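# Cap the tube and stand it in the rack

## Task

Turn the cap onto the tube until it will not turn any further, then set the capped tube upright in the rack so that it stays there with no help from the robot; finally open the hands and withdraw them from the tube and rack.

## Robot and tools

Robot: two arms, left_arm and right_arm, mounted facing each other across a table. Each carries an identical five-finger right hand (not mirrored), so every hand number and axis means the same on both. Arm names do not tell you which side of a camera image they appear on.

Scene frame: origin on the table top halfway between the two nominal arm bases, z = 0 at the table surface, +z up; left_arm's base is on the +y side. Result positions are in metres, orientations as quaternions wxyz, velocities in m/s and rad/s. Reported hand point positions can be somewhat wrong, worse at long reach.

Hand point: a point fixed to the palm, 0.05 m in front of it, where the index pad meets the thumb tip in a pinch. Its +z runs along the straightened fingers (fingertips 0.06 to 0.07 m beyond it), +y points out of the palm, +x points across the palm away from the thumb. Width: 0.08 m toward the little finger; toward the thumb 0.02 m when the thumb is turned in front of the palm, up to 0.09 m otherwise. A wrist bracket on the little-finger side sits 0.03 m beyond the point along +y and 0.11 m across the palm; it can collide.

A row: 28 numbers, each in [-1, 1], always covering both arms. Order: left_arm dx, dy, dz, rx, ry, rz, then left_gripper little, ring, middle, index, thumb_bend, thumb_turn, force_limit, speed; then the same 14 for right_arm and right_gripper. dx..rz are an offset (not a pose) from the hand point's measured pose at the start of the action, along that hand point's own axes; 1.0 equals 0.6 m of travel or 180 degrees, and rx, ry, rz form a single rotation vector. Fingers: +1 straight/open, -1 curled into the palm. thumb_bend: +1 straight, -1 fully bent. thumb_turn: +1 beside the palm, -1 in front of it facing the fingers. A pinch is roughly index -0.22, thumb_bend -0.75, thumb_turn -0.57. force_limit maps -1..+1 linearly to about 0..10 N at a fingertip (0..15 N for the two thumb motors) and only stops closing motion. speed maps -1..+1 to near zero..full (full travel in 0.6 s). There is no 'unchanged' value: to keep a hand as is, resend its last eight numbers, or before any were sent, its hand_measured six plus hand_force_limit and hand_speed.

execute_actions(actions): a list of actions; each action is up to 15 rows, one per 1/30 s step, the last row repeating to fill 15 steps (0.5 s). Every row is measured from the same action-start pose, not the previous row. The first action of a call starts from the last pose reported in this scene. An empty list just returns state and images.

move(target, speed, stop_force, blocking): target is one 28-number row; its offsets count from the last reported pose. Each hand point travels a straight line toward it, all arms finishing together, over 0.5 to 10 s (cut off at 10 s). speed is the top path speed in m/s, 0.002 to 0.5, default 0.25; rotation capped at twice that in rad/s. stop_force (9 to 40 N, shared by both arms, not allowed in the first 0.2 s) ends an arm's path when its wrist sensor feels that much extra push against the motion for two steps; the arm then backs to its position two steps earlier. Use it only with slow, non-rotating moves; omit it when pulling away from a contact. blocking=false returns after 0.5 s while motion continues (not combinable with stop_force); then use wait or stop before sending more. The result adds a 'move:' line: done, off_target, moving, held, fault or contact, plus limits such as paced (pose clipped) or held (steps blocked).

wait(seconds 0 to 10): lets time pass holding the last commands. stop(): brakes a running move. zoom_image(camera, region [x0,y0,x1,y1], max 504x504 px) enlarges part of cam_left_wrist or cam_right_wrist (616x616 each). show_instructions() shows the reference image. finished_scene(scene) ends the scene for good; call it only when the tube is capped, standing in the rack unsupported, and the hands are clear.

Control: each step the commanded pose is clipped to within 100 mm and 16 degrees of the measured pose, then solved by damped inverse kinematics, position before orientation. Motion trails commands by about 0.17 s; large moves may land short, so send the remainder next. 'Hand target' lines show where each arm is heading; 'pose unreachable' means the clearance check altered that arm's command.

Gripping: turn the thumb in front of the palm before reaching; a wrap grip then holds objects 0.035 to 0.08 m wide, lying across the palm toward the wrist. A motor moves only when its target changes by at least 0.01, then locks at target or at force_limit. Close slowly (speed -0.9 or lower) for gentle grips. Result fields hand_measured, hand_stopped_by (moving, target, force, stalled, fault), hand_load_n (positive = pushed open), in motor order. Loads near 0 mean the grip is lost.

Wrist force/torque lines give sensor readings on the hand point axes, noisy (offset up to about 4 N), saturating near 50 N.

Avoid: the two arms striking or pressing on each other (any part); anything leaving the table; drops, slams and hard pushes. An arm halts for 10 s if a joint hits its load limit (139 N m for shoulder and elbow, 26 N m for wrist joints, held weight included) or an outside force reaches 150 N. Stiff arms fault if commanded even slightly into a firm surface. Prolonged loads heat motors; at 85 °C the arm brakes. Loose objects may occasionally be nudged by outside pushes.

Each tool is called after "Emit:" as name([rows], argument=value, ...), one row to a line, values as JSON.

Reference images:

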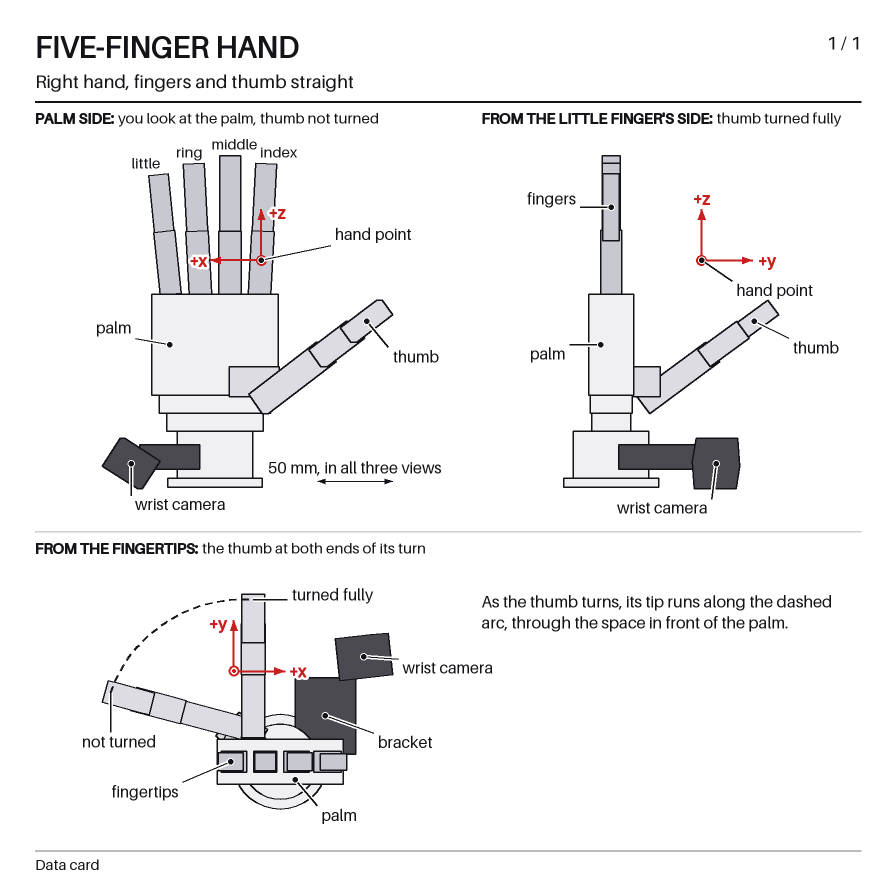

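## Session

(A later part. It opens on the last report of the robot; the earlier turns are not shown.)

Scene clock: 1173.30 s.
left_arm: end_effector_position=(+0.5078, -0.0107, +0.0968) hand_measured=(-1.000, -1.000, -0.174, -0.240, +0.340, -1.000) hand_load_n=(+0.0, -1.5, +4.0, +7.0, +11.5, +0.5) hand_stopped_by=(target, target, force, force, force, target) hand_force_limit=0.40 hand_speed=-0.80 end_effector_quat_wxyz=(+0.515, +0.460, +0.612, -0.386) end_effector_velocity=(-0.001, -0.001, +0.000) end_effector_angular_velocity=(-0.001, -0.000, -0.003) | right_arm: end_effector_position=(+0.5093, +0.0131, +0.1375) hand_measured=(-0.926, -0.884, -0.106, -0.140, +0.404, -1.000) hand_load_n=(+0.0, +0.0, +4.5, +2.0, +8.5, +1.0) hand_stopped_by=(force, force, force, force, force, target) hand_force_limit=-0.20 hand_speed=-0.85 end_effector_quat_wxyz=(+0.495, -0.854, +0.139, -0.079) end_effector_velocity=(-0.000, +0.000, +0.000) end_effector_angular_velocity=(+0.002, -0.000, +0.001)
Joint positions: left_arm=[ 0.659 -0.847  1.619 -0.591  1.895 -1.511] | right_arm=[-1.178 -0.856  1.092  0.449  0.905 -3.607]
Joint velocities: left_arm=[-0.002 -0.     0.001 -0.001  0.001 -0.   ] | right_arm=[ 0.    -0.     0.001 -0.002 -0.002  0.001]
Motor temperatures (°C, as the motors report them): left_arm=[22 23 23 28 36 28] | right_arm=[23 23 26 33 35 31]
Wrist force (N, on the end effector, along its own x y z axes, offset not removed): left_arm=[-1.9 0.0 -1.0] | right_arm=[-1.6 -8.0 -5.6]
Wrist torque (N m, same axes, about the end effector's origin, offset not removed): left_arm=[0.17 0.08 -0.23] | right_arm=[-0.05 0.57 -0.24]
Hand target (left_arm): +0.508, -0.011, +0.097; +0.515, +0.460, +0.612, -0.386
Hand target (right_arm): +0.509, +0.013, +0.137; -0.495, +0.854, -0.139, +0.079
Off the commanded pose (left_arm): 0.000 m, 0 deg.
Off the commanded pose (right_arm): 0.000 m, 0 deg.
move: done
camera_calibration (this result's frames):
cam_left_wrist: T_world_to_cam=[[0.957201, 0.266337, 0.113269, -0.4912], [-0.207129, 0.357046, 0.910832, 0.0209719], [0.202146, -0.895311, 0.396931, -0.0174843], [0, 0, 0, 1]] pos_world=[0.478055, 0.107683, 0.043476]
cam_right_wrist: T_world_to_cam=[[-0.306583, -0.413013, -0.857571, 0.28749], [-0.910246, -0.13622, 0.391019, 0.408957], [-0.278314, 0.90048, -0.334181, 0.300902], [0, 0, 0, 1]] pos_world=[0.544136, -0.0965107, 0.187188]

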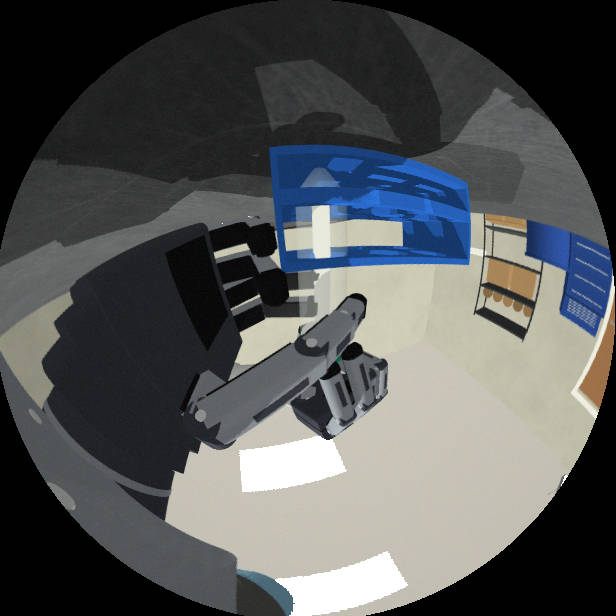

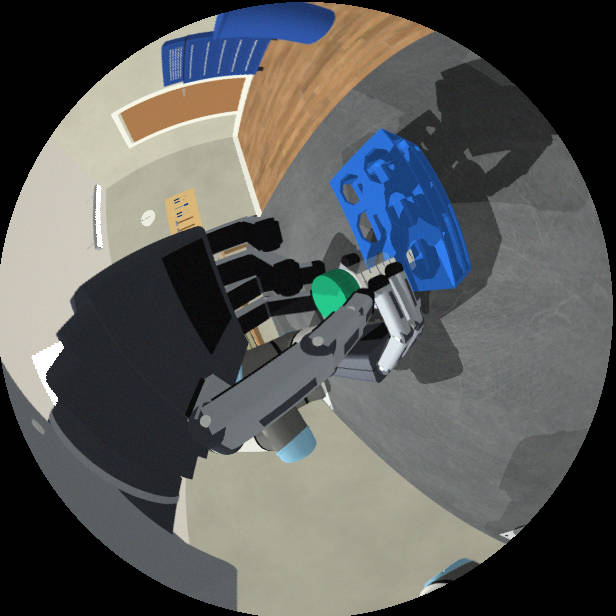

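Emit:
move(target=[0,0,0,0,0,0,-1,-1,-0.5,-0.5,0.1,-1,0.4,-0.8,0.0077,-0.0024,0.0046,0,0.144,0.0835,-1,-1,-0.42,-0.42,0.2,-1,-0.2,-0.85])

Emit:
move(target=[0,0,0,0,0,0,-1,-1,-0.5,-0.5,0.1,-1,0.4,-0.8,0.0077,-0.0024,0.0046,0,0.144,0.0835,-1,-1,-0.42,-0.42,0.2,-1,-0.2,-0.85])

Emit:
move(target=[0,0,0,0,0,0,-1,-1,-0.5,-0.5,0.1,-1,0.4,-0.8,0,0,0,0,0,0,-1,-1,0.1,0.1,0.6,-1,-0.2,-0.5])

Emit:
zoom_image(camera="cam_right_wrist", region=[290,220,416,346])

Scene clock: 1185.67 s.
left_arm: end_effector_position=(+0.5078, -0.0107, +0.0968) hand_measured=(-1.000, -1.000, -0.174, -0.240, +0.340, -1.000) hand_load_n=(+0.0, -1.5, +4.0, +7.5, +11.5, +0.5) hand_stopped_by=(target, target, force, force, force, target) hand_force_limit=0.40 hand_speed=-0.80 end_effector_quat_wxyz=(+0.515, +0.460, +0.612, -0.386) end_effector_velocity=(+0.001, +0.000, +0.001) end_effector_angular_velocity=(-0.002, -0.001, +0.001) | right_arm: end_effector_position=(+0.5146, +0.0146, +0.1372) hand_measured=(-0.926, -0.884, -0.106, -0.140, +0.404, -1.000) hand_load_n=(+0.0, +0.0, +5.5, +2.5, +8.0, +0.5) hand_stopped_by=(force, force, force, force, force, target) hand_force_limit=-0.20 hand_speed=-0.85 end_effector_quat_wxyz=(+0.457, -0.790, +0.355, -0.203) end_effector_velocity=(-0.000, +0.000, -0.000) end_effector_angular_velocity=(-0.001, +0.000, -0.010)
Joint positions: left_arm=[ 0.659 -0.847  1.619 -0.591  1.895 -1.511] | right_arm=[-1.044 -0.977  1.272  0.232  1.451 -3.207]
Joint velocities: left_arm=[ 0.002 -0.    -0.001 -0.001  0.    -0.   ] | right_arm=[ 0.004  0.    -0.001  0.     0.012  0.006]
Motor temperatures (°C, as the motors report them): left_arm=[22 23 23 28 36 28] | right_arm=[23 23 26 33 35 31]
Wrist force (N, on the end effector, along its own x y z axes, offset not removed): left_arm=[-2.6 0.8 0.6] | right_arm=[0.7 -1.7 2.7]
Wrist torque (N m, same axes, about the end effector's origin, offset not removed): left_arm=[0.19 0.31 -0.20] | right_arm=[-0.21 -0.33 0.09]
Hand target (left_arm): +0.508, -0.011, +0.097; +0.515, +0.460, +0.612, -0.386
Hand target (right_arm): +0.515, +0.015, +0.137; -0.457, +0.790, -0.355, +0.203
Off the commanded pose (left_arm): 0.000 m, 0 deg.
Off the commanded pose (right_arm): 0.000 m, 0 deg.
move: done
camera_calibration (this result's frames):
cam_left_wrist: T_world_to_cam=[[0.957201, 0.266337, 0.113269, -0.4912], [-0.207129, 0.357046, 0.910832, 0.0209718], [0.202146, -0.895311, 0.396932, -0.0174843], [0, 0, 0, 1]] pos_world=[0.478055, 0.107683, 0.0434762]
cam_right_wrist: T_world_to_cam=[[-0.473979, -0.2055, -0.85622, 0.372432], [-0.85595, 0.335705, 0.393258, 0.378945], [0.206623, 0.919278, -0.335015, 0.0513323], [0, 0, 0, 1]] pos_world=[0.490276, -0.0978674, 0.187058]

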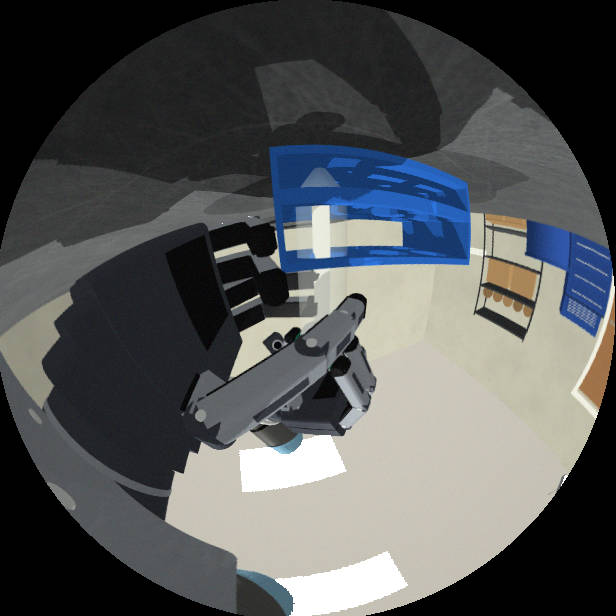

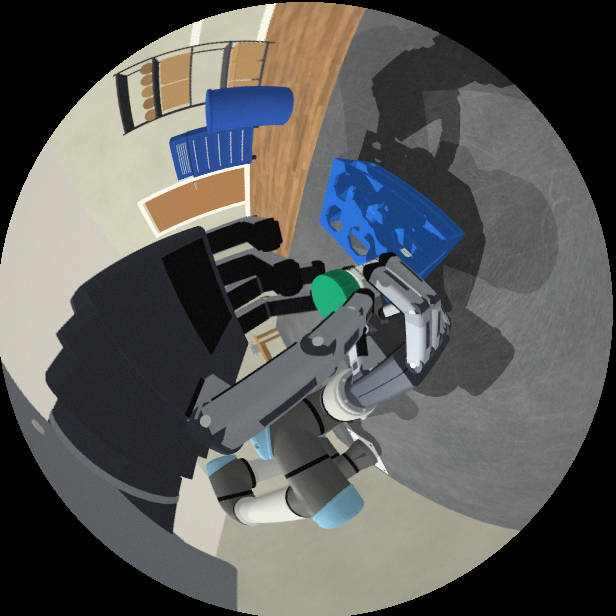

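Scene clock: 1187.20 s.
left_arm: end_effector_position=(+0.5078, -0.0107, +0.0968) hand_measured=(-1.000, -1.000, -0.174, -0.240, +0.340, -1.000) hand_load_n=(+0.0, -1.5, +4.0, +7.5, +11.5, +0.5) hand_stopped_by=(target, target, force, force, force, target) hand_force_limit=0.40 hand_speed=-0.80 end_effector_quat_wxyz=(+0.515, +0.460, +0.612, -0.386) end_effector_velocity=(-0.000, -0.000, -0.000) end_effector_angular_velocity=(+0.001, +0.001, +0.000) | right_arm: end_effector_position=(+0.5200, +0.0132, +0.1370) hand_measured=(-0.926, -0.884, -0.106, -0.140, +0.404, -1.000) hand_load_n=(+0.0, +0.0, +5.0, +2.5, +8.0, +0.5) hand_stopped_by=(force, force, force, force, force, target) hand_force_limit=-0.20 hand_speed=-0.85 end_effector_quat_wxyz=(+0.388, -0.672, +0.547, -0.313) end_effector_velocity=(+0.000, +0.000, -0.001) end_effector_angular_velocity=(-0.003, +0.003, -0.012)
Joint positions: left_arm=[ 0.659 -0.847  1.619 -0.591  1.895 -1.511] | right_arm=[-0.883 -0.89   1.136  0.35   2.035 -2.842]
Joint velocities: left_arm=[-0.     0.    -0.     0.001 -0.    -0.001] | right_arm=[ 0.003  0.008 -0.013  0.014  0.013  0.01 ]
Motor temperatures (°C, as the motors report them): left_arm=[22 23 23 28 36 28] | right_arm=[23 23 26 33 35 31]
Wrist force (N, on the end effector, along its own x y z axes, offset not removed): left_arm=[-4.4 1.2 3.2] | right_arm=[-5.8 -0.9 -1.9]
Wrist torque (N m, same axes, about the end effector's origin, offset not removed): left_arm=[-0.02 0.36 -0.36] | right_arm=[0.00 1.00 -0.19]
Hand target (left_arm): +0.508, -0.011, +0.097; +0.515, +0.460, +0.612, -0.386
Hand target (right_arm): +0.520, +0.013, +0.137; -0.388, +0.672, -0.548, +0.313
Off the commanded pose (left_arm): 0.000 m, 0 deg.
Off the commanded pose (right_arm): 0.000 m, 0 deg.
move: done
camera_calibration (this result's frames):
cam_left_wrist: T_world_to_cam=[[0.957201, 0.266337, 0.113269, -0.4912], [-0.207129, 0.357046, 0.910832, 0.0209718], [0.202146, -0.895311, 0.396931, -0.0174843], [0, 0, 0, 1]] pos_world=[0.478055, 0.107683, 0.0434761]
cam_right_wrist: T_world_to_cam=[[-0.515468, 0.0581037, -0.854936, 0.392492], [-0.573706, 0.717696, 0.394682, 0.232172], [0.636517, 0.693928, -0.336615, -0.168962], [0, 0, 0, 1]] pos_world=[0.443063, -0.0721867, 0.187047]

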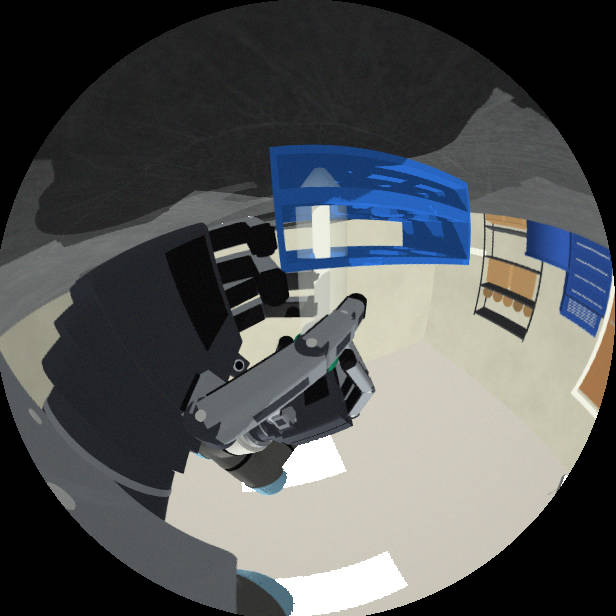

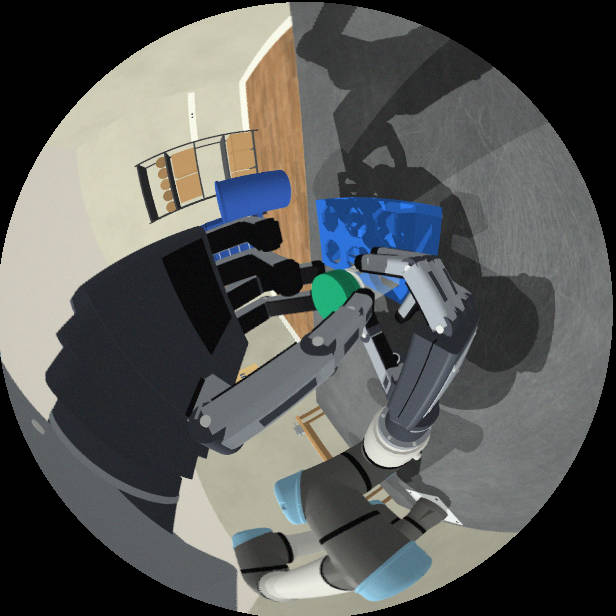

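Scene clock: 1187.87 s.
left_arm: end_effector_position=(+0.5078, -0.0107, +0.0968) hand_measured=(-1.000, -1.000, -0.174, -0.240, +0.340, -1.000) hand_load_n=(+0.0, -1.5, +4.0, +7.5, +11.5, +0.5) hand_stopped_by=(target, target, force, force, force, target) hand_force_limit=0.40 hand_speed=-0.80 end_effector_quat_wxyz=(+0.515, +0.460, +0.612, -0.386) end_effector_velocity=(-0.000, -0.000, -0.000) end_effector_angular_velocity=(+0.000, +0.000, +0.000) | right_arm: end_effector_position=(+0.5200, +0.0132, +0.1369) hand_measured=(-0.926, -0.884, +0.100, +0.100, +0.600, -1.000) hand_load_n=(+0.0, +0.0, +0.0, +0.0, +0.0, +0.0) hand_stopped_by=(force, force, target, target, target, target) hand_force_limit=-0.20 hand_speed=-0.50 end_effector_quat_wxyz=(+0.388, -0.672, +0.547, -0.313) end_effector_velocity=(+0.001, +0.001, +0.002) end_effector_angular_velocity=(+0.002, -0.003, +0.001)
Joint positions: left_arm=[ 0.659 -0.847  1.619 -0.591  1.895 -1.511] | right_arm=[-0.883 -0.89   1.136  0.35   2.035 -2.842]
Joint velocities: left_arm=[-0.  0.  0.  0. -0. -0.] | right_arm=[-0.    -0.001 -0.001 -0.001 -0.    -0.001]
Motor temperatures (°C, as the motors report them): left_arm=[22 23 23 28 36 28] | right_arm=[23 23 26 33 35 31]
Wrist force (N, on the end effector, along its own x y z axes, offset not removed): left_arm=[-3.1 -2.2 -0.4] | right_arm=[-2.7 1.0 0.2]
Wrist torque (N m, same axes, about the end effector's origin, offset not removed): left_arm=[-0.09 0.09 -0.25] | right_arm=[0.28 0.28 0.13]
Hand target (left_arm): +0.508, -0.011, +0.097; +0.515, +0.460, +0.612, -0.386
Hand target (right_arm): +0.520, +0.013, +0.137; -0.388, +0.672, -0.547, +0.313
Off the commanded pose (left_arm): 0.000 m, 0 deg.
Off the commanded pose (right_arm): 0.000 m, 0 deg.
move: done
camera_calibration (this result's frames):
cam_left_wrist: T_world_to_cam=[[0.957201, 0.266337, 0.113269, -0.4912], [-0.207129, 0.357046, 0.910832, 0.0209719], [0.202146, -0.895311, 0.396931, -0.0174843], [0, 0, 0, 1]] pos_world=[0.478055, 0.107683, 0.0434761]
cam_right_wrist: T_world_to_cam=[[-0.51556, 0.0579711, -0.85489, 0.392414], [-0.573738, 0.717676, 0.394672, 0.23216], [0.636414, 0.69396, -0.336745, -0.16892], [0, 0, 0, 1]] pos_world=[0.443015, -0.0721405, 0.18696]

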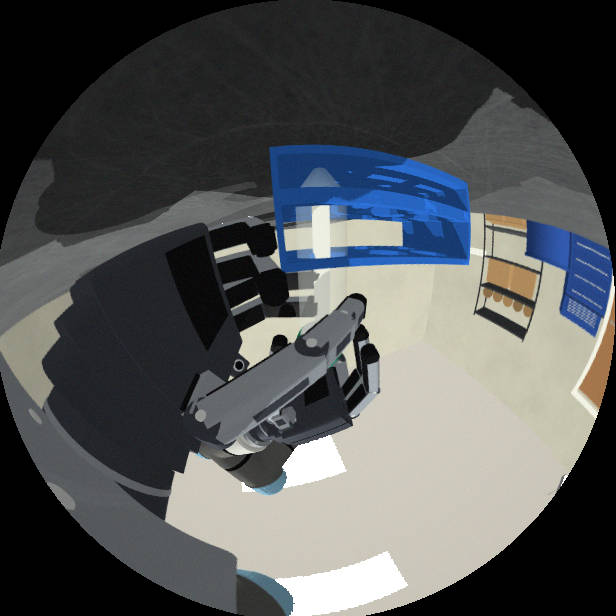

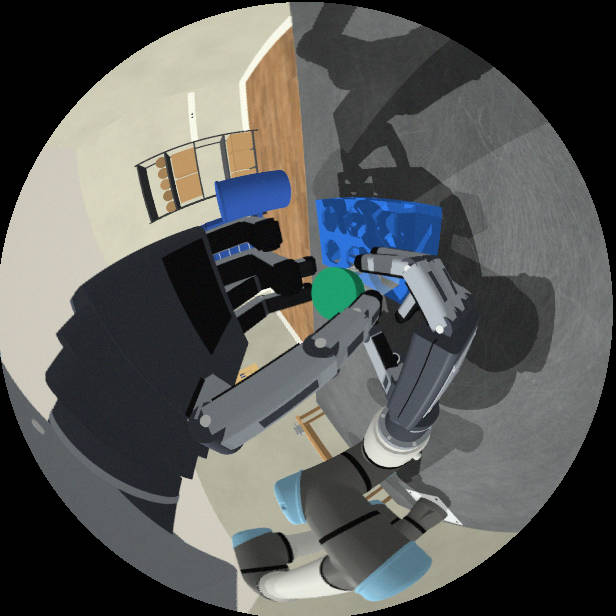

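Region (290, 220, 416, 346) of cam_right_wrist's 616x616 image, scaled by 4.000, with more detail than that image has.

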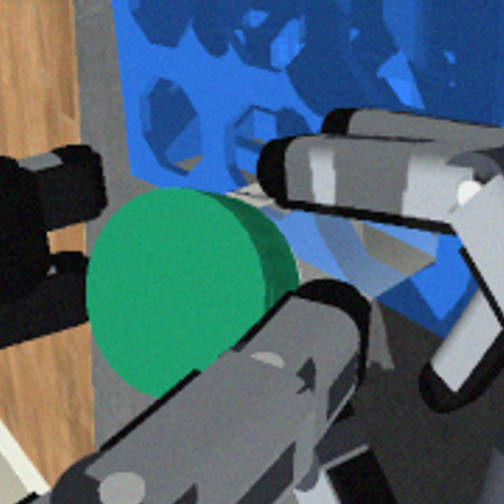

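Emit:
move(target=[0,0,0,0,0,0,-1,-1,-0.5,-0.5,0.1,-1,0.4,-0.8,0,-0.0433,-0.025,0,0,0,-1,-1,0.2,0.2,0.7,-1,-0.2,-0.5], speed=0.04)

Emit:
zoom_image(camera="cam_right_wrist", region=[310,210,436,336])

Scene clock: 1196.70 s.
left_arm: end_effector_position=(+0.5078, -0.0107, +0.0968) hand_measured=(-1.000, -1.000, -0.174, -0.240, +0.340, -1.000) hand_load_n=(+0.0, -1.5, +4.0, +7.5, +11.5, +0.5) hand_stopped_by=(target, target, force, force, force, target) hand_force_limit=0.40 hand_speed=-0.80 end_effector_quat_wxyz=(+0.515, +0.460, +0.612, -0.386) end_effector_velocity=(-0.001, -0.001, +0.000) end_effector_angular_velocity=(-0.000, +0.001, -0.002) | right_arm: end_effector_position=(+0.5201, +0.0131, +0.1668) hand_measured=(-0.926, -0.884, +0.200, +0.200, +0.700, -1.000) hand_load_n=(+0.0, +0.0, +0.0, +0.0, +0.0, +0.0) hand_stopped_by=(force, force, target, target, target, target) hand_force_limit=-0.20 hand_speed=-0.50 end_effector_quat_wxyz=(+0.388, -0.672, +0.547, -0.313) end_effector_velocity=(+0.000, -0.000, +0.001) end_effector_angular_velocity=(-0.001, -0.000, -0.001)
Joint positions: left_arm=[ 0.659 -0.847  1.619 -0.591  1.895 -1.511] | right_arm=[-0.883 -0.907  1.087  0.416  2.035 -2.842]
Joint velocities: left_arm=[-0.001  0.    -0.001  0.     0.001 -0.   ] | right_arm=[-0.     0.    -0.003  0.004  0.001 -0.   ]
Motor temperatures (°C, as the motors report them): left_arm=[22 23 23 28 36 28] | right_arm=[23 23 26 33 35 31]
Wrist force (N, on the end effector, along its own x y z axes, offset not removed): left_arm=[-2.5 2.2 -0.4] | right_arm=[-2.3 0.2 1.1]
Wrist torque (N m, same axes, about the end effector's origin, offset not removed): left_arm=[0.49 0.13 -0.17] | right_arm=[0.09 0.46 0.08]
Hand target (left_arm): +0.508, -0.011, +0.097; +0.515, +0.460, +0.612, -0.386
Hand target (right_arm): +0.520, +0.013, +0.167; -0.388, +0.672, -0.547, +0.313
Off the commanded pose (left_arm): 0.000 m, 0 deg.
Off the commanded pose (right_arm): 0.000 m, 0 deg.
move: done
camera_calibration (this result's frames):
cam_left_wrist: T_world_to_cam=[[0.957201, 0.266337, 0.113269, -0.4912], [-0.207129, 0.357046, 0.910832, 0.020972], [0.202146, -0.895311, 0.396931, -0.0174844], [0, 0, 0, 1]] pos_world=[0.478055, 0.107683, 0.0434761]
cam_right_wrist: T_world_to_cam=[[-0.515547, 0.0579212, -0.854902, 0.417969], [-0.573783, 0.717657, 0.394641, 0.220546], [0.636384, 0.693984, -0.336752, -0.158826], [0, 0, 0, 1]] pos_world=[0.443102, -0.0722634, 0.216801]

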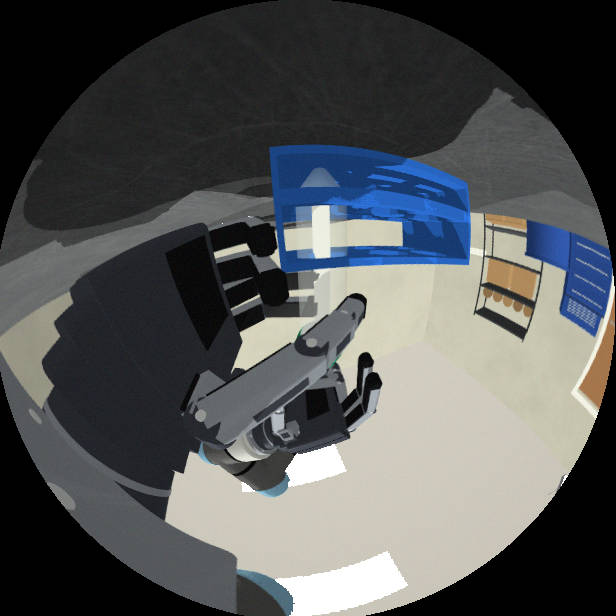

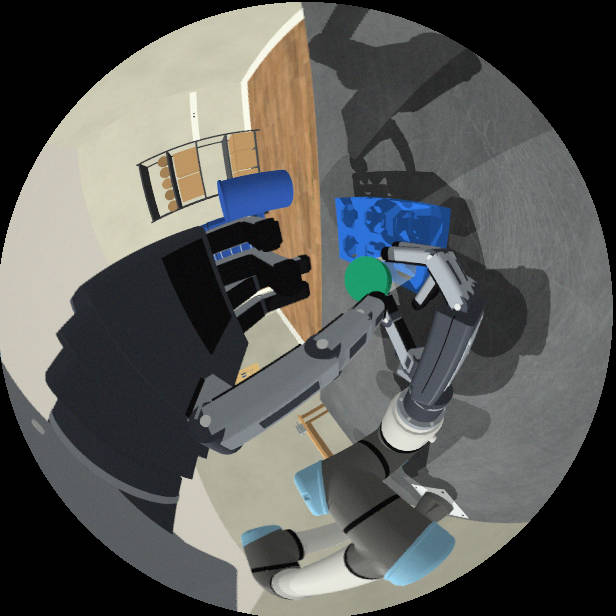

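Region (310, 210, 436, 336) of cam_right_wrist's 616x616 image, scaled by 4.000, with more detail than that image has.

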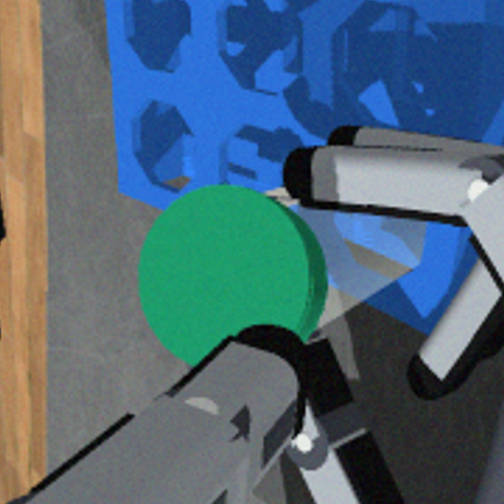

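Emit:
move(target=[0,0,0,0,0,0,-1,-1,-0.5,-0.5,0.1,-1,0.4,-0.8,0,-0.0217,0.0375,0,0,0,-1,-1,0.2,0.2,0.7,-1,-0.2,-0.5], speed=0.04)

Emit:
move(target=[0,0,0,0,0,0,-1,-1,-0.5,-0.5,0.1,-1,0.4,-0.8,0,0.013,0.0075,0,0,0,-1,-1,0.2,0.2,0.7,-1,-0.2,-0.5], speed=0.008, stop_force=9)

Emit:
zoom_image(camera="cam_right_wrist", region=[320,230,446,356])

Scene clock: 1215.73 s.
left_arm: end_effector_position=(+0.5078, -0.0107, +0.0968) hand_measured=(-1.000, -1.000, -0.174, -0.240, +0.340, -1.000) hand_load_n=(+0.0, -1.5, +4.0, +7.5, +11.5, +0.5) hand_stopped_by=(target, target, force, force, force, target) hand_force_limit=0.40 hand_speed=-0.80 end_effector_quat_wxyz=(+0.515, +0.460, +0.612, -0.386) end_effector_velocity=(+0.001, +0.001, -0.000) end_effector_angular_velocity=(+0.001, +0.001, +0.001) | right_arm: end_effector_position=(+0.5454, +0.0184, +0.1668) hand_measured=(-0.926, -0.884, +0.200, +0.200, +0.700, -1.000) hand_load_n=(+0.0, +0.0, +0.0, +0.0, +0.0, +0.0) hand_stopped_by=(force, force, target, target, target, target) hand_force_limit=-0.20 hand_speed=-0.50 end_effector_quat_wxyz=(+0.388, -0.672, +0.547, -0.313) end_effector_velocity=(+0.002, +0.000, +0.000) end_effector_angular_velocity=(+0.000, +0.000, -0.001)
Joint positions: left_arm=[ 0.659 -0.847  1.619 -0.591  1.895 -1.511] | right_arm=[-0.905 -0.856  1.001  0.446  2.017 -2.856]
Joint velocities: left_arm=[ 0.001  0.     0.     0.001 -0.    -0.   ] | right_arm=[-0.001  0.004 -0.006  0.003  0.     0.001]
Motor temperatures (°C, as the motors report them): left_arm=[22 23 23 28 36 28] | right_arm=[23 23 26 33 35 31]
Wrist force (N, on the end effector, along its own x y z axes, offset not removed): left_arm=[-1.8 -0.8 1.4] | right_arm=[-1.5 -0.2 -1.1]
Wrist torque (N m, same axes, about the end effector's origin, offset not removed): left_arm=[-0.09 -0.08 -0.30] | right_arm=[0.17 0.45 0.05]
Hand target (left_arm): +0.508, -0.011, +0.097; +0.515, +0.460, +0.612, -0.386
Hand target (right_arm): +0.546, +0.018, +0.167; -0.388, +0.672, -0.547, +0.313
Off the commanded pose (left_arm): 0.000 m, 0 deg.
Off the commanded pose (right_arm): 0.000 m, 0 deg.
move: done
camera_calibration (this result's frames):
cam_left_wrist: T_world_to_cam=[[0.957201, 0.266337, 0.113269, -0.4912], [-0.207129, 0.357046, 0.910832, 0.0209719], [0.202146, -0.895311, 0.396931, -0.0174844], [0, 0, 0, 1]] pos_world=[0.478055, 0.107683, 0.0434762]
cam_right_wrist: T_world_to_cam=[[-0.515495, 0.0579436, -0.854931, 0.43069], [-0.573824, 0.717627, 0.394635, 0.231318], [0.636388, 0.694013, -0.336684, -0.178605], [0, 0, 0, 1]] pos_world=[0.468417, -0.0670021, 0.216791]

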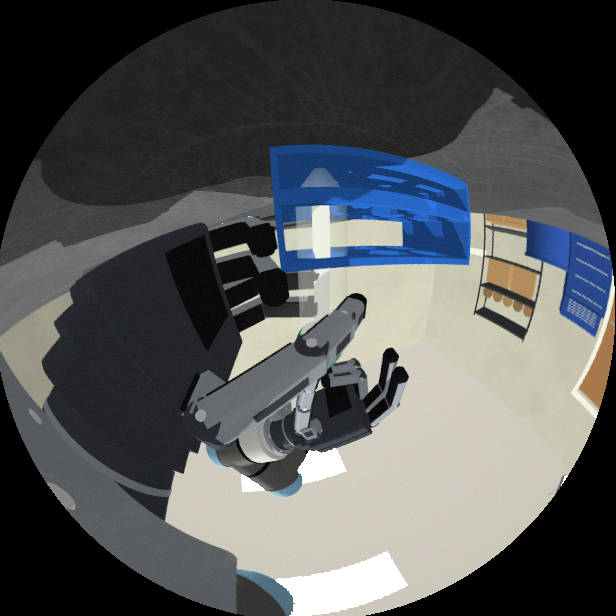

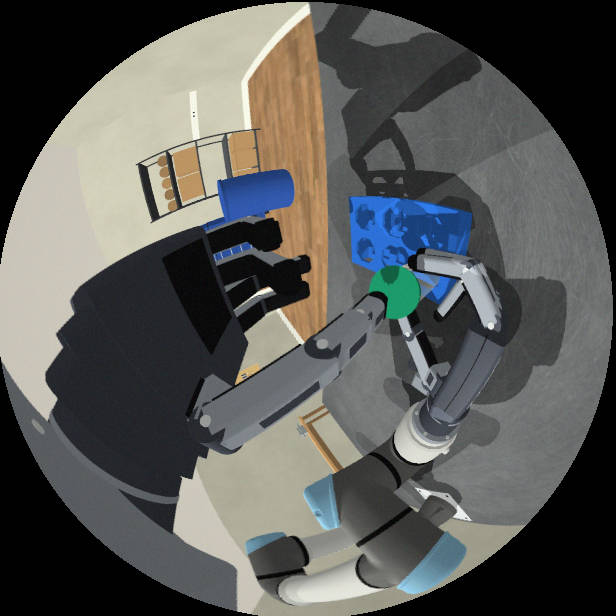

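Scene clock: 1217.07 s.
left_arm: end_effector_position=(+0.5078, -0.0107, +0.0968) hand_measured=(-1.000, -1.000, -0.174, -0.240, +0.340, -1.000) hand_load_n=(+0.0, -1.5, +4.0, +7.5, +11.5, +0.5) hand_stopped_by=(target, target, force, force, force, target) hand_force_limit=0.40 hand_speed=-0.80 end_effector_quat_wxyz=(+0.515, +0.460, +0.612, -0.386) end_effector_velocity=(+0.000, +0.001, -0.000) end_effector_angular_velocity=(+0.001, +0.000, +0.001) | right_arm: end_effector_position=(+0.5454, +0.0183, +0.1579) hand_measured=(-0.926, -0.884, +0.200, +0.200, +0.700, -1.000) hand_load_n=(+0.0, +0.0, +0.0, +0.0, +0.0, +0.0) hand_stopped_by=(force, force, target, target, target, target) hand_force_limit=-0.20 hand_speed=-0.50 end_effector_quat_wxyz=(+0.388, -0.672, +0.547, -0.313) end_effector_velocity=(-0.000, -0.000, -0.002) end_effector_angular_velocity=(-0.001, +0.002, +0.001)
Joint positions: left_arm=[ 0.659 -0.847  1.619 -0.591  1.895 -1.511] | right_arm=[-0.905 -0.852  1.017  0.426  2.017 -2.856]
Joint velocities: left_arm=[ 0.001 -0.     0.001  0.    -0.001  0.   ] | right_arm=[-0.     0.001  0.004 -0.003 -0.001 -0.   ]
Motor temperatures (°C, as the motors report them): left_arm=[22 23 23 28 36 28] | right_arm=[23 23 26 33 35 31]
Wrist force (N, on the end effector, along its own x y z axes, offset not removed): left_arm=[-4.7 1.4 -1.4] | right_arm=[-1.4 2.5 0.1]
Wrist torque (N m, same axes, about the end effector's origin, offset not removed): left_arm=[0.40 0.31 -0.28] | right_arm=[0.48 0.07 0.04]
Hand target (left_arm): +0.508, -0.011, +0.097; +0.515, +0.460, +0.612, -0.386
Hand target (right_arm): +0.545, +0.018, +0.158; -0.388, +0.672, -0.547, +0.313
Off the commanded pose (left_arm): 0.000 m, 0 deg.
Off the commanded pose (right_arm): 0.000 m, 0 deg.
move: done
camera_calibration (this result's frames):
cam_left_wrist: T_world_to_cam=[[0.957201, 0.266337, 0.11327, -0.4912], [-0.207129, 0.357046, 0.910832, 0.0209718], [0.202146, -0.895311, 0.396932, -0.0174844], [0, 0, 0, 1]] pos_world=[0.478055, 0.107683, 0.0434762]
cam_right_wrist: T_world_to_cam=[[-0.515492, 0.0579527, -0.854932, 0.423118], [-0.573758, 0.717697, 0.394605, 0.234828], [0.63645, 0.69394, -0.336716, -0.181624], [0, 0, 0, 1]] pos_world=[0.468444, -0.0670201, 0.207917]

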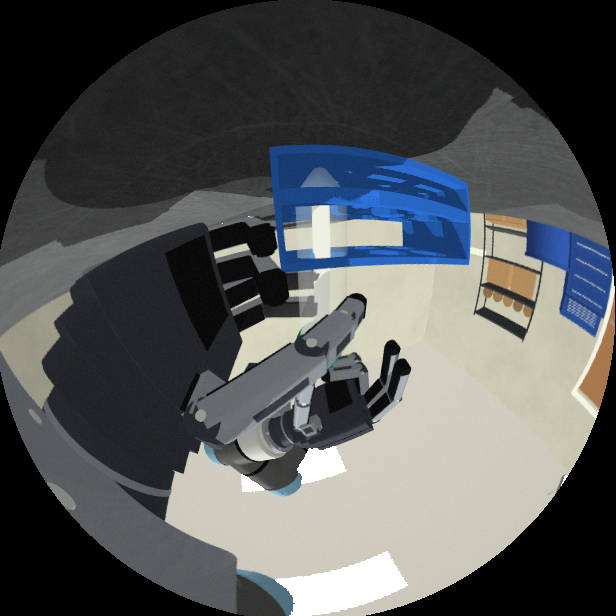

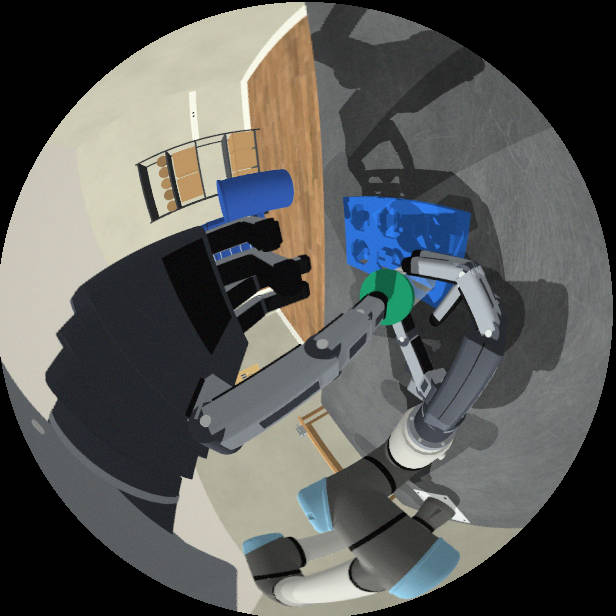

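Region (320, 230, 446, 356) of cam_right_wrist's 616x616 image, scaled by 4.000, with more detail than that image has.

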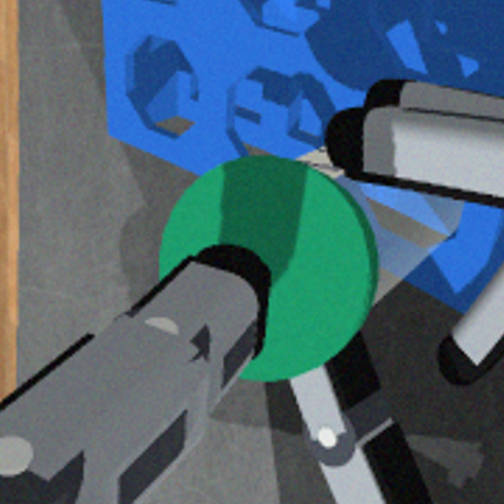

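Emit:
move(target=[0,0,0,0,0,0,-1,-1,-0.5,-0.5,0.1,-1,0.4,-0.8,-0.004,0.0008,0.012,0,0,0,-1,-1,0.2,0.2,0.7,-1,-0.2,-0.5], speed=0.006, stop_force=9)

Emit:
zoom_image(camera="cam_right_wrist", region=[320,230,446,356])

Scene clock: 1225.50 s.
left_arm: end_effector_position=(+0.5078, -0.0107, +0.0968) hand_measured=(-1.000, -1.000, -0.174, -0.240, +0.342, -1.000) hand_load_n=(+0.0, -2.0, +4.0, +7.0, +12.0, +0.0) hand_stopped_by=(target, target, force, force, force, target) hand_force_limit=0.40 hand_speed=-0.80 end_effector_quat_wxyz=(+0.515, +0.460, +0.612, -0.386) end_effector_velocity=(-0.000, +0.000, -0.000) end_effector_angular_velocity=(+0.001, +0.000, +0.000) | right_arm: end_effector_position=(+0.5507, +0.0219, +0.1540) hand_measured=(-0.926, -0.884, +0.200, +0.200, +0.700, -1.000) hand_load_n=(+0.0, +0.0, +0.0, +0.0, +1.5, -0.5) hand_stopped_by=(force, force, target, target, target, target) hand_force_limit=-0.20 hand_speed=-0.50 end_effector_quat_wxyz=(+0.388, -0.672, +0.547, -0.313) end_effector_velocity=(+0.000, +0.000, -0.001) end_effector_angular_velocity=(-0.001, +0.002, -0.000)
Joint positions: left_arm=[ 0.659 -0.847  1.619 -0.591  1.895 -1.511] | right_arm=[-0.907 -0.834  0.995  0.429  2.016 -2.857]
Joint velocities: left_arm=[-0.     0.     0.001  0.    -0.     0.   ] | right_arm=[-0.     0.003 -0.002  0.001 -0.     0.   ]
Motor temperatures (°C, as the motors report them): left_arm=[22 23 23 28 36 28] | right_arm=[23 23 26 33 35 31]
Wrist force (N, on the end effector, along its own x y z axes, offset not removed): left_arm=[-2.9 2.2 1.9] | right_arm=[0.1 -6.0 -6.5]
Wrist torque (N m, same axes, about the end effector's origin, offset not removed): left_arm=[-0.04 0.35 -0.35] | right_arm=[-0.48 0.04 0.02]
Hand target (left_arm): +0.508, -0.011, +0.097; +0.515, +0.460, +0.612, -0.386
Hand target (right_arm): +0.551, +0.022, +0.154; -0.388, +0.672, -0.547, +0.313
Off the commanded pose (left_arm): 0.000 m, 0 deg.
Off the commanded pose (right_arm): 0.000 m, 0 deg.
move: done
camera_calibration (this result's frames):
cam_left_wrist: T_world_to_cam=[[0.957201, 0.266337, 0.113269, -0.4912], [-0.207129, 0.357046, 0.910832, 0.0209718], [0.202146, -0.895311, 0.396931, -0.0174843], [0, 0, 0, 1]] pos_world=[0.478055, 0.107683, 0.0434761]
cam_right_wrist: T_world_to_cam=[[-0.515436, 0.057998, -0.854963, 0.422283], [-0.573795, 0.717664, 0.394611, 0.236882], [0.636463, 0.69397, -0.33663, -0.188798], [0, 0, 0, 1]] pos_world=[0.473744, -0.0634728, 0.204005]

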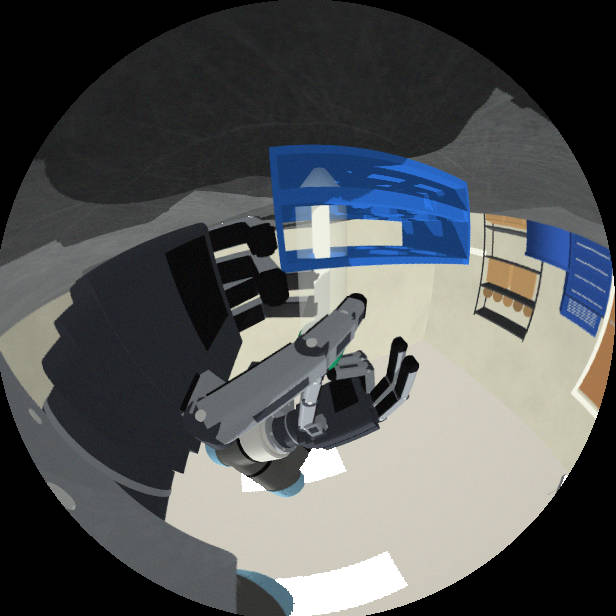

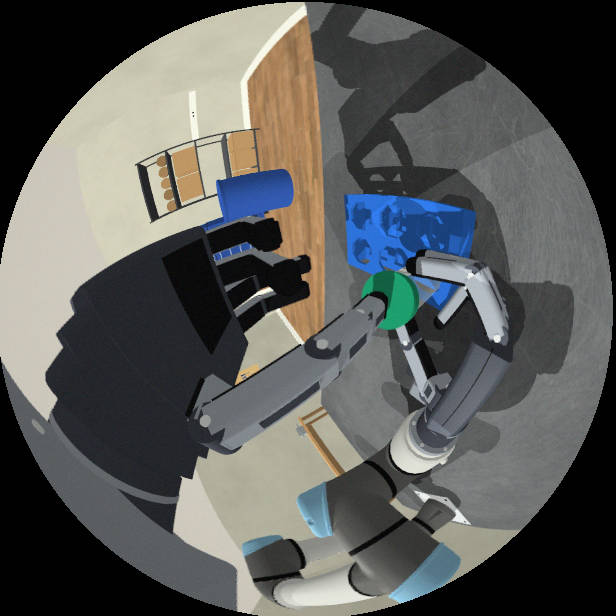

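Region (320, 230, 446, 356) of cam_right_wrist's 616x616 image, scaled by 4.000, with more detail than that image has.

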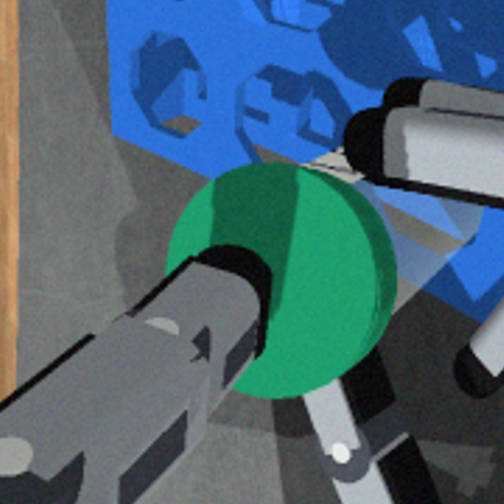

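Improving; drag on horizontally.

Emit:
move(target=[0,0,0,0,0,0,-1,-1,-0.5,-0.5,0.1,-1,0.4,-0.8,-0.004,-0.003,0.0065,0,0,0,-1,-1,0.2,0.2,0.7,-1,-0.2,-0.5], speed=0.005)

Emit:
zoom_image(camera="cam_right_wrist", region=[320,230,446,356])

Scene clock: 1235.97 s.
left_arm: end_effector_position=(+0.5078, -0.0107, +0.0968) hand_measured=(-1.000, -1.000, -0.174, -0.240, +0.342, -1.000) hand_load_n=(+0.0, -2.0, +2.5, +4.5, +13.0, -1.0) hand_stopped_by=(target, target, force, force, force, target) hand_force_limit=0.40 hand_speed=-0.80 end_effector_quat_wxyz=(+0.515, +0.460, +0.612, -0.386) end_effector_velocity=(-0.000, -0.000, +0.000) end_effector_angular_velocity=(-0.000, -0.000, +0.001) | right_arm: end_effector_position=(+0.5544, +0.0250, +0.1536) hand_measured=(-0.926, -0.884, +0.200, +0.200, +0.702, -1.000) hand_load_n=(+0.0, +0.0, +0.0, +0.0, +2.5, -5.0) hand_stopped_by=(force, force, target, target, target, target) hand_force_limit=-0.20 hand_speed=-0.50 end_effector_quat_wxyz=(+0.388, -0.672, +0.547, -0.313) end_effector_velocity=(+0.001, +0.001, +0.001) end_effector_angular_velocity=(+0.002, -0.002, -0.001)
Joint positions: left_arm=[ 0.659 -0.847  1.619 -0.591  1.895 -1.511] | right_arm=[-0.907 -0.82   0.972  0.438  2.016 -2.857]
Joint velocities: left_arm=[-0.001  0.    -0.     0.    -0.002  0.   ] | right_arm=[ 0.     0.003 -0.007  0.001  0.     0.001]
Motor temperatures (°C, as the motors report them): left_arm=[22 23 23 28 36 28] | right_arm=[23 23 26 33 35 31]
Wrist force (N, on the end effector, along its own x y z axes, offset not removed): left_arm=[-0.6 3.9 -5.5] | right_arm=[1.5 -5.7 -6.7]
Wrist torque (N m, same axes, about the end effector's origin, offset not removed): left_arm=[0.18 0.03 -0.15] | right_arm=[-0.48 0.32 -0.02]
Hand target (left_arm): +0.508, -0.011, +0.097; +0.515, +0.460, +0.612, -0.386
Hand target (right_arm): +0.554, +0.025, +0.154; -0.388, +0.672, -0.547, +0.313
Off the commanded pose (left_arm): 0.000 m, 0 deg.
Off the commanded pose (right_arm): 0.000 m, 0 deg.
move: done
camera_calibration (this result's frames):
cam_left_wrist: T_world_to_cam=[[0.957201, 0.266337, 0.113269, -0.4912], [-0.207129, 0.357046, 0.910832, 0.020972], [0.202146, -0.895311, 0.396931, -0.0174843], [0, 0, 0, 1]] pos_world=[0.478055, 0.107683, 0.043476]
cam_right_wrist: T_world_to_cam=[[-0.515433, 0.0579952, -0.854965, 0.423649], [-0.573788, 0.717675, 0.394602, 0.23686], [0.636472, 0.69396, -0.336636, -0.193449], [0, 0, 0, 1]] pos_world=[0.477395, -0.0603128, 0.203618]

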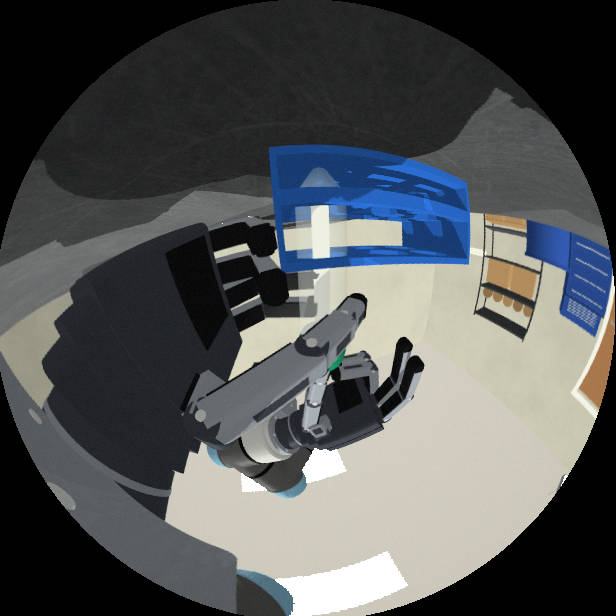

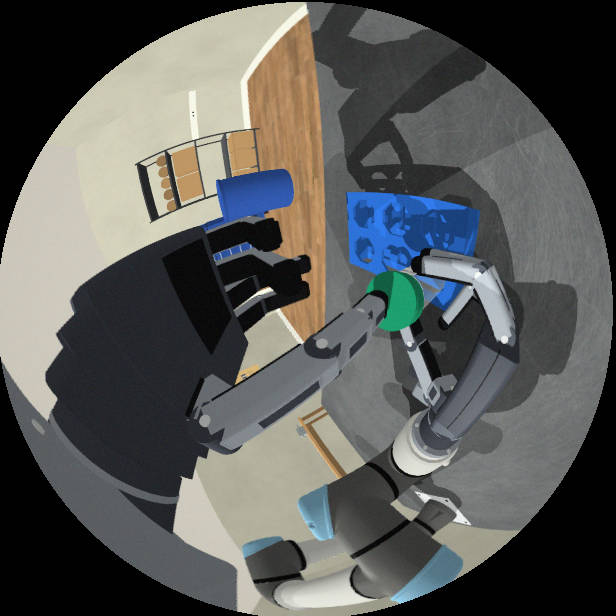

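Region (320, 230, 446, 356) of cam_right_wrist's 616x616 image, scaled by 4.000, with more detail than that image has.

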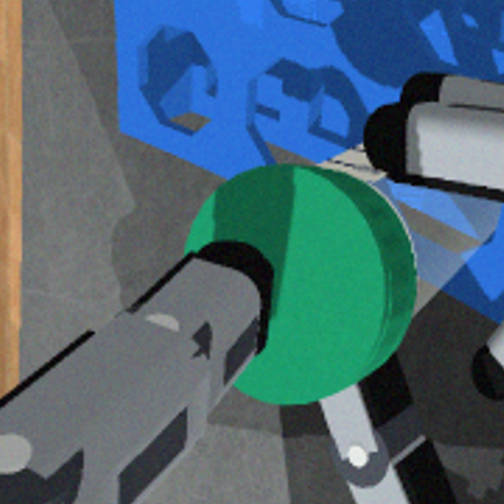

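Emit:
move(target=[0,0,0,0,0,0,-1,-1,-0.5,-0.5,0.1,-1,0.4,-0.8,-0.005,-0.002,0.005,0,0,0,-1,-1,0.2,0.2,0.7,-1,-0.2,-0.5], speed=0.005)

Emit:
zoom_image(camera="cam_right_wrist", region=[320,230,446,356])

Scene clock: 1243.73 s.
left_arm: end_effector_position=(+0.5078, -0.0107, +0.0968) hand_measured=(-1.000, -1.000, -0.174, -0.240, +0.342, -1.000) hand_load_n=(+0.0, -2.0, +1.5, +2.0, +14.5, -1.5) hand_stopped_by=(target, target, force, force, force, target) hand_force_limit=0.40 hand_speed=-0.80 end_effector_quat_wxyz=(+0.515, +0.460, +0.612, -0.386) end_effector_velocity=(-0.000, +0.000, -0.000) end_effector_angular_velocity=(+0.001, +0.001, -0.001) | right_arm: end_effector_position=(+0.5569, +0.0286, +0.1532) hand_measured=(-0.926, -0.884, +0.200, +0.200, +0.702, -1.000) hand_load_n=(+0.0, +0.0, +0.0, +0.0, +2.5, -11.0) hand_stopped_by=(force, force, target, target, target, target) hand_force_limit=-0.20 hand_speed=-0.50 end_effector_quat_wxyz=(+0.388, -0.672, +0.547, -0.313) end_effector_velocity=(+0.000, +0.001, -0.000) end_effector_angular_velocity=(+0.001, +0.000, +0.000)
Joint positions: left_arm=[ 0.659 -0.847  1.619 -0.591  1.895 -1.511] | right_arm=[-0.906 -0.808  0.951  0.447  2.017 -2.856]
Joint velocities: left_arm=[ 0.    -0.     0.     0.002  0.001 -0.   ] | right_arm=[ 0.001  0.003 -0.004  0.001 -0.     0.001]
Motor temperatures (°C, as the motors report them): left_arm=[22 23 23 28 36 28] | right_arm=[23 23 26 33 35 31]
Wrist force (N, on the end effector, along its own x y z axes, offset not removed): left_arm=[-3.7 6.3 -8.5] | right_arm=[9.3 -13.0 -15.6]
Wrist torque (N m, same axes, about the end effector's origin, offset not removed): left_arm=[0.01 0.52 -0.36] | right_arm=[-0.94 -0.40 -0.27]
Hand target (left_arm): +0.508, -0.011, +0.097; +0.515, +0.460, +0.612, -0.386
Hand target (right_arm): +0.557, +0.029, +0.153; -0.388, +0.672, -0.547, +0.313
Off the commanded pose (left_arm): 0.000 m, 0 deg.
Off the commanded pose (right_arm): 0.000 m, 0 deg.
move: done
camera_calibration (this result's frames):
cam_left_wrist: T_world_to_cam=[[0.957192, 0.266369, 0.113272, -0.491212], [-0.207143, 0.357038, 0.910833, 0.0209775], [0.202175, -0.895305, 0.39693, -0.0174908], [0, 0, 0, 1]] pos_world=[0.478066, 0.107694, 0.043476]
cam_right_wrist: T_world_to_cam=[[-0.51539, 0.0580296, -0.854989, 0.424358], [-0.573792, 0.717676, 0.394594, 0.235932], [0.636503, 0.693955, -0.336586, -0.197637], [0, 0, 0, 1]] pos_world=[0.479882, -0.0567965, 0.203202]

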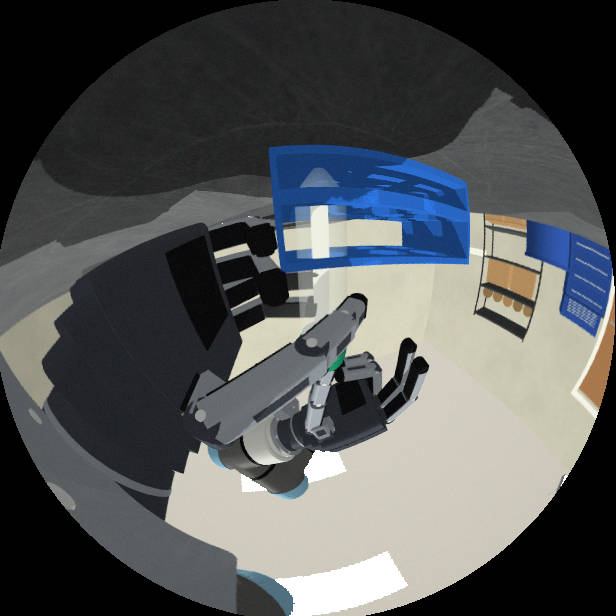

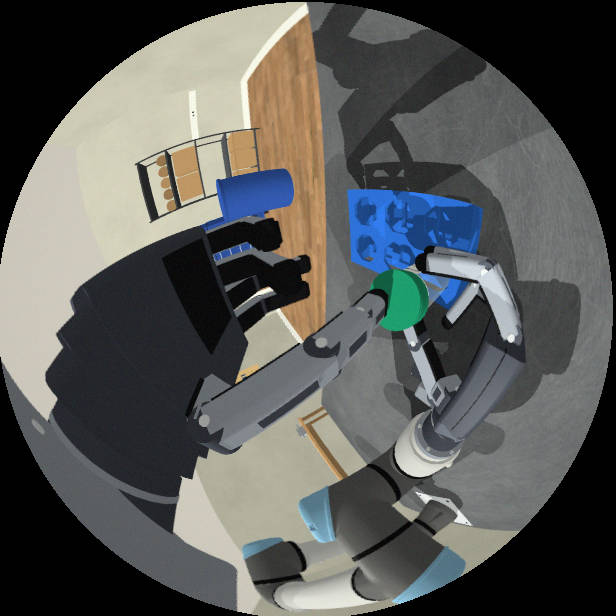

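Region (320, 230, 446, 356) of cam_right_wrist's 616x616 image, scaled by 4.000, with more detail than that image has.

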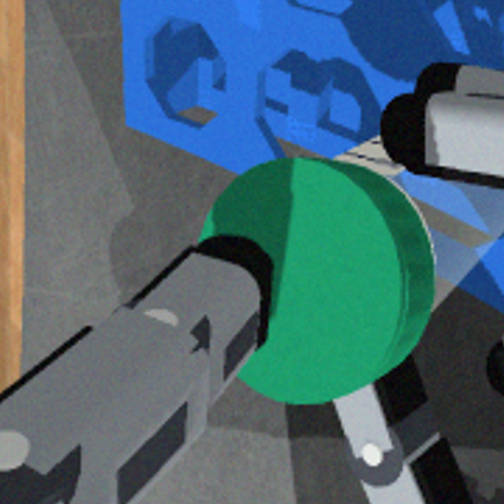

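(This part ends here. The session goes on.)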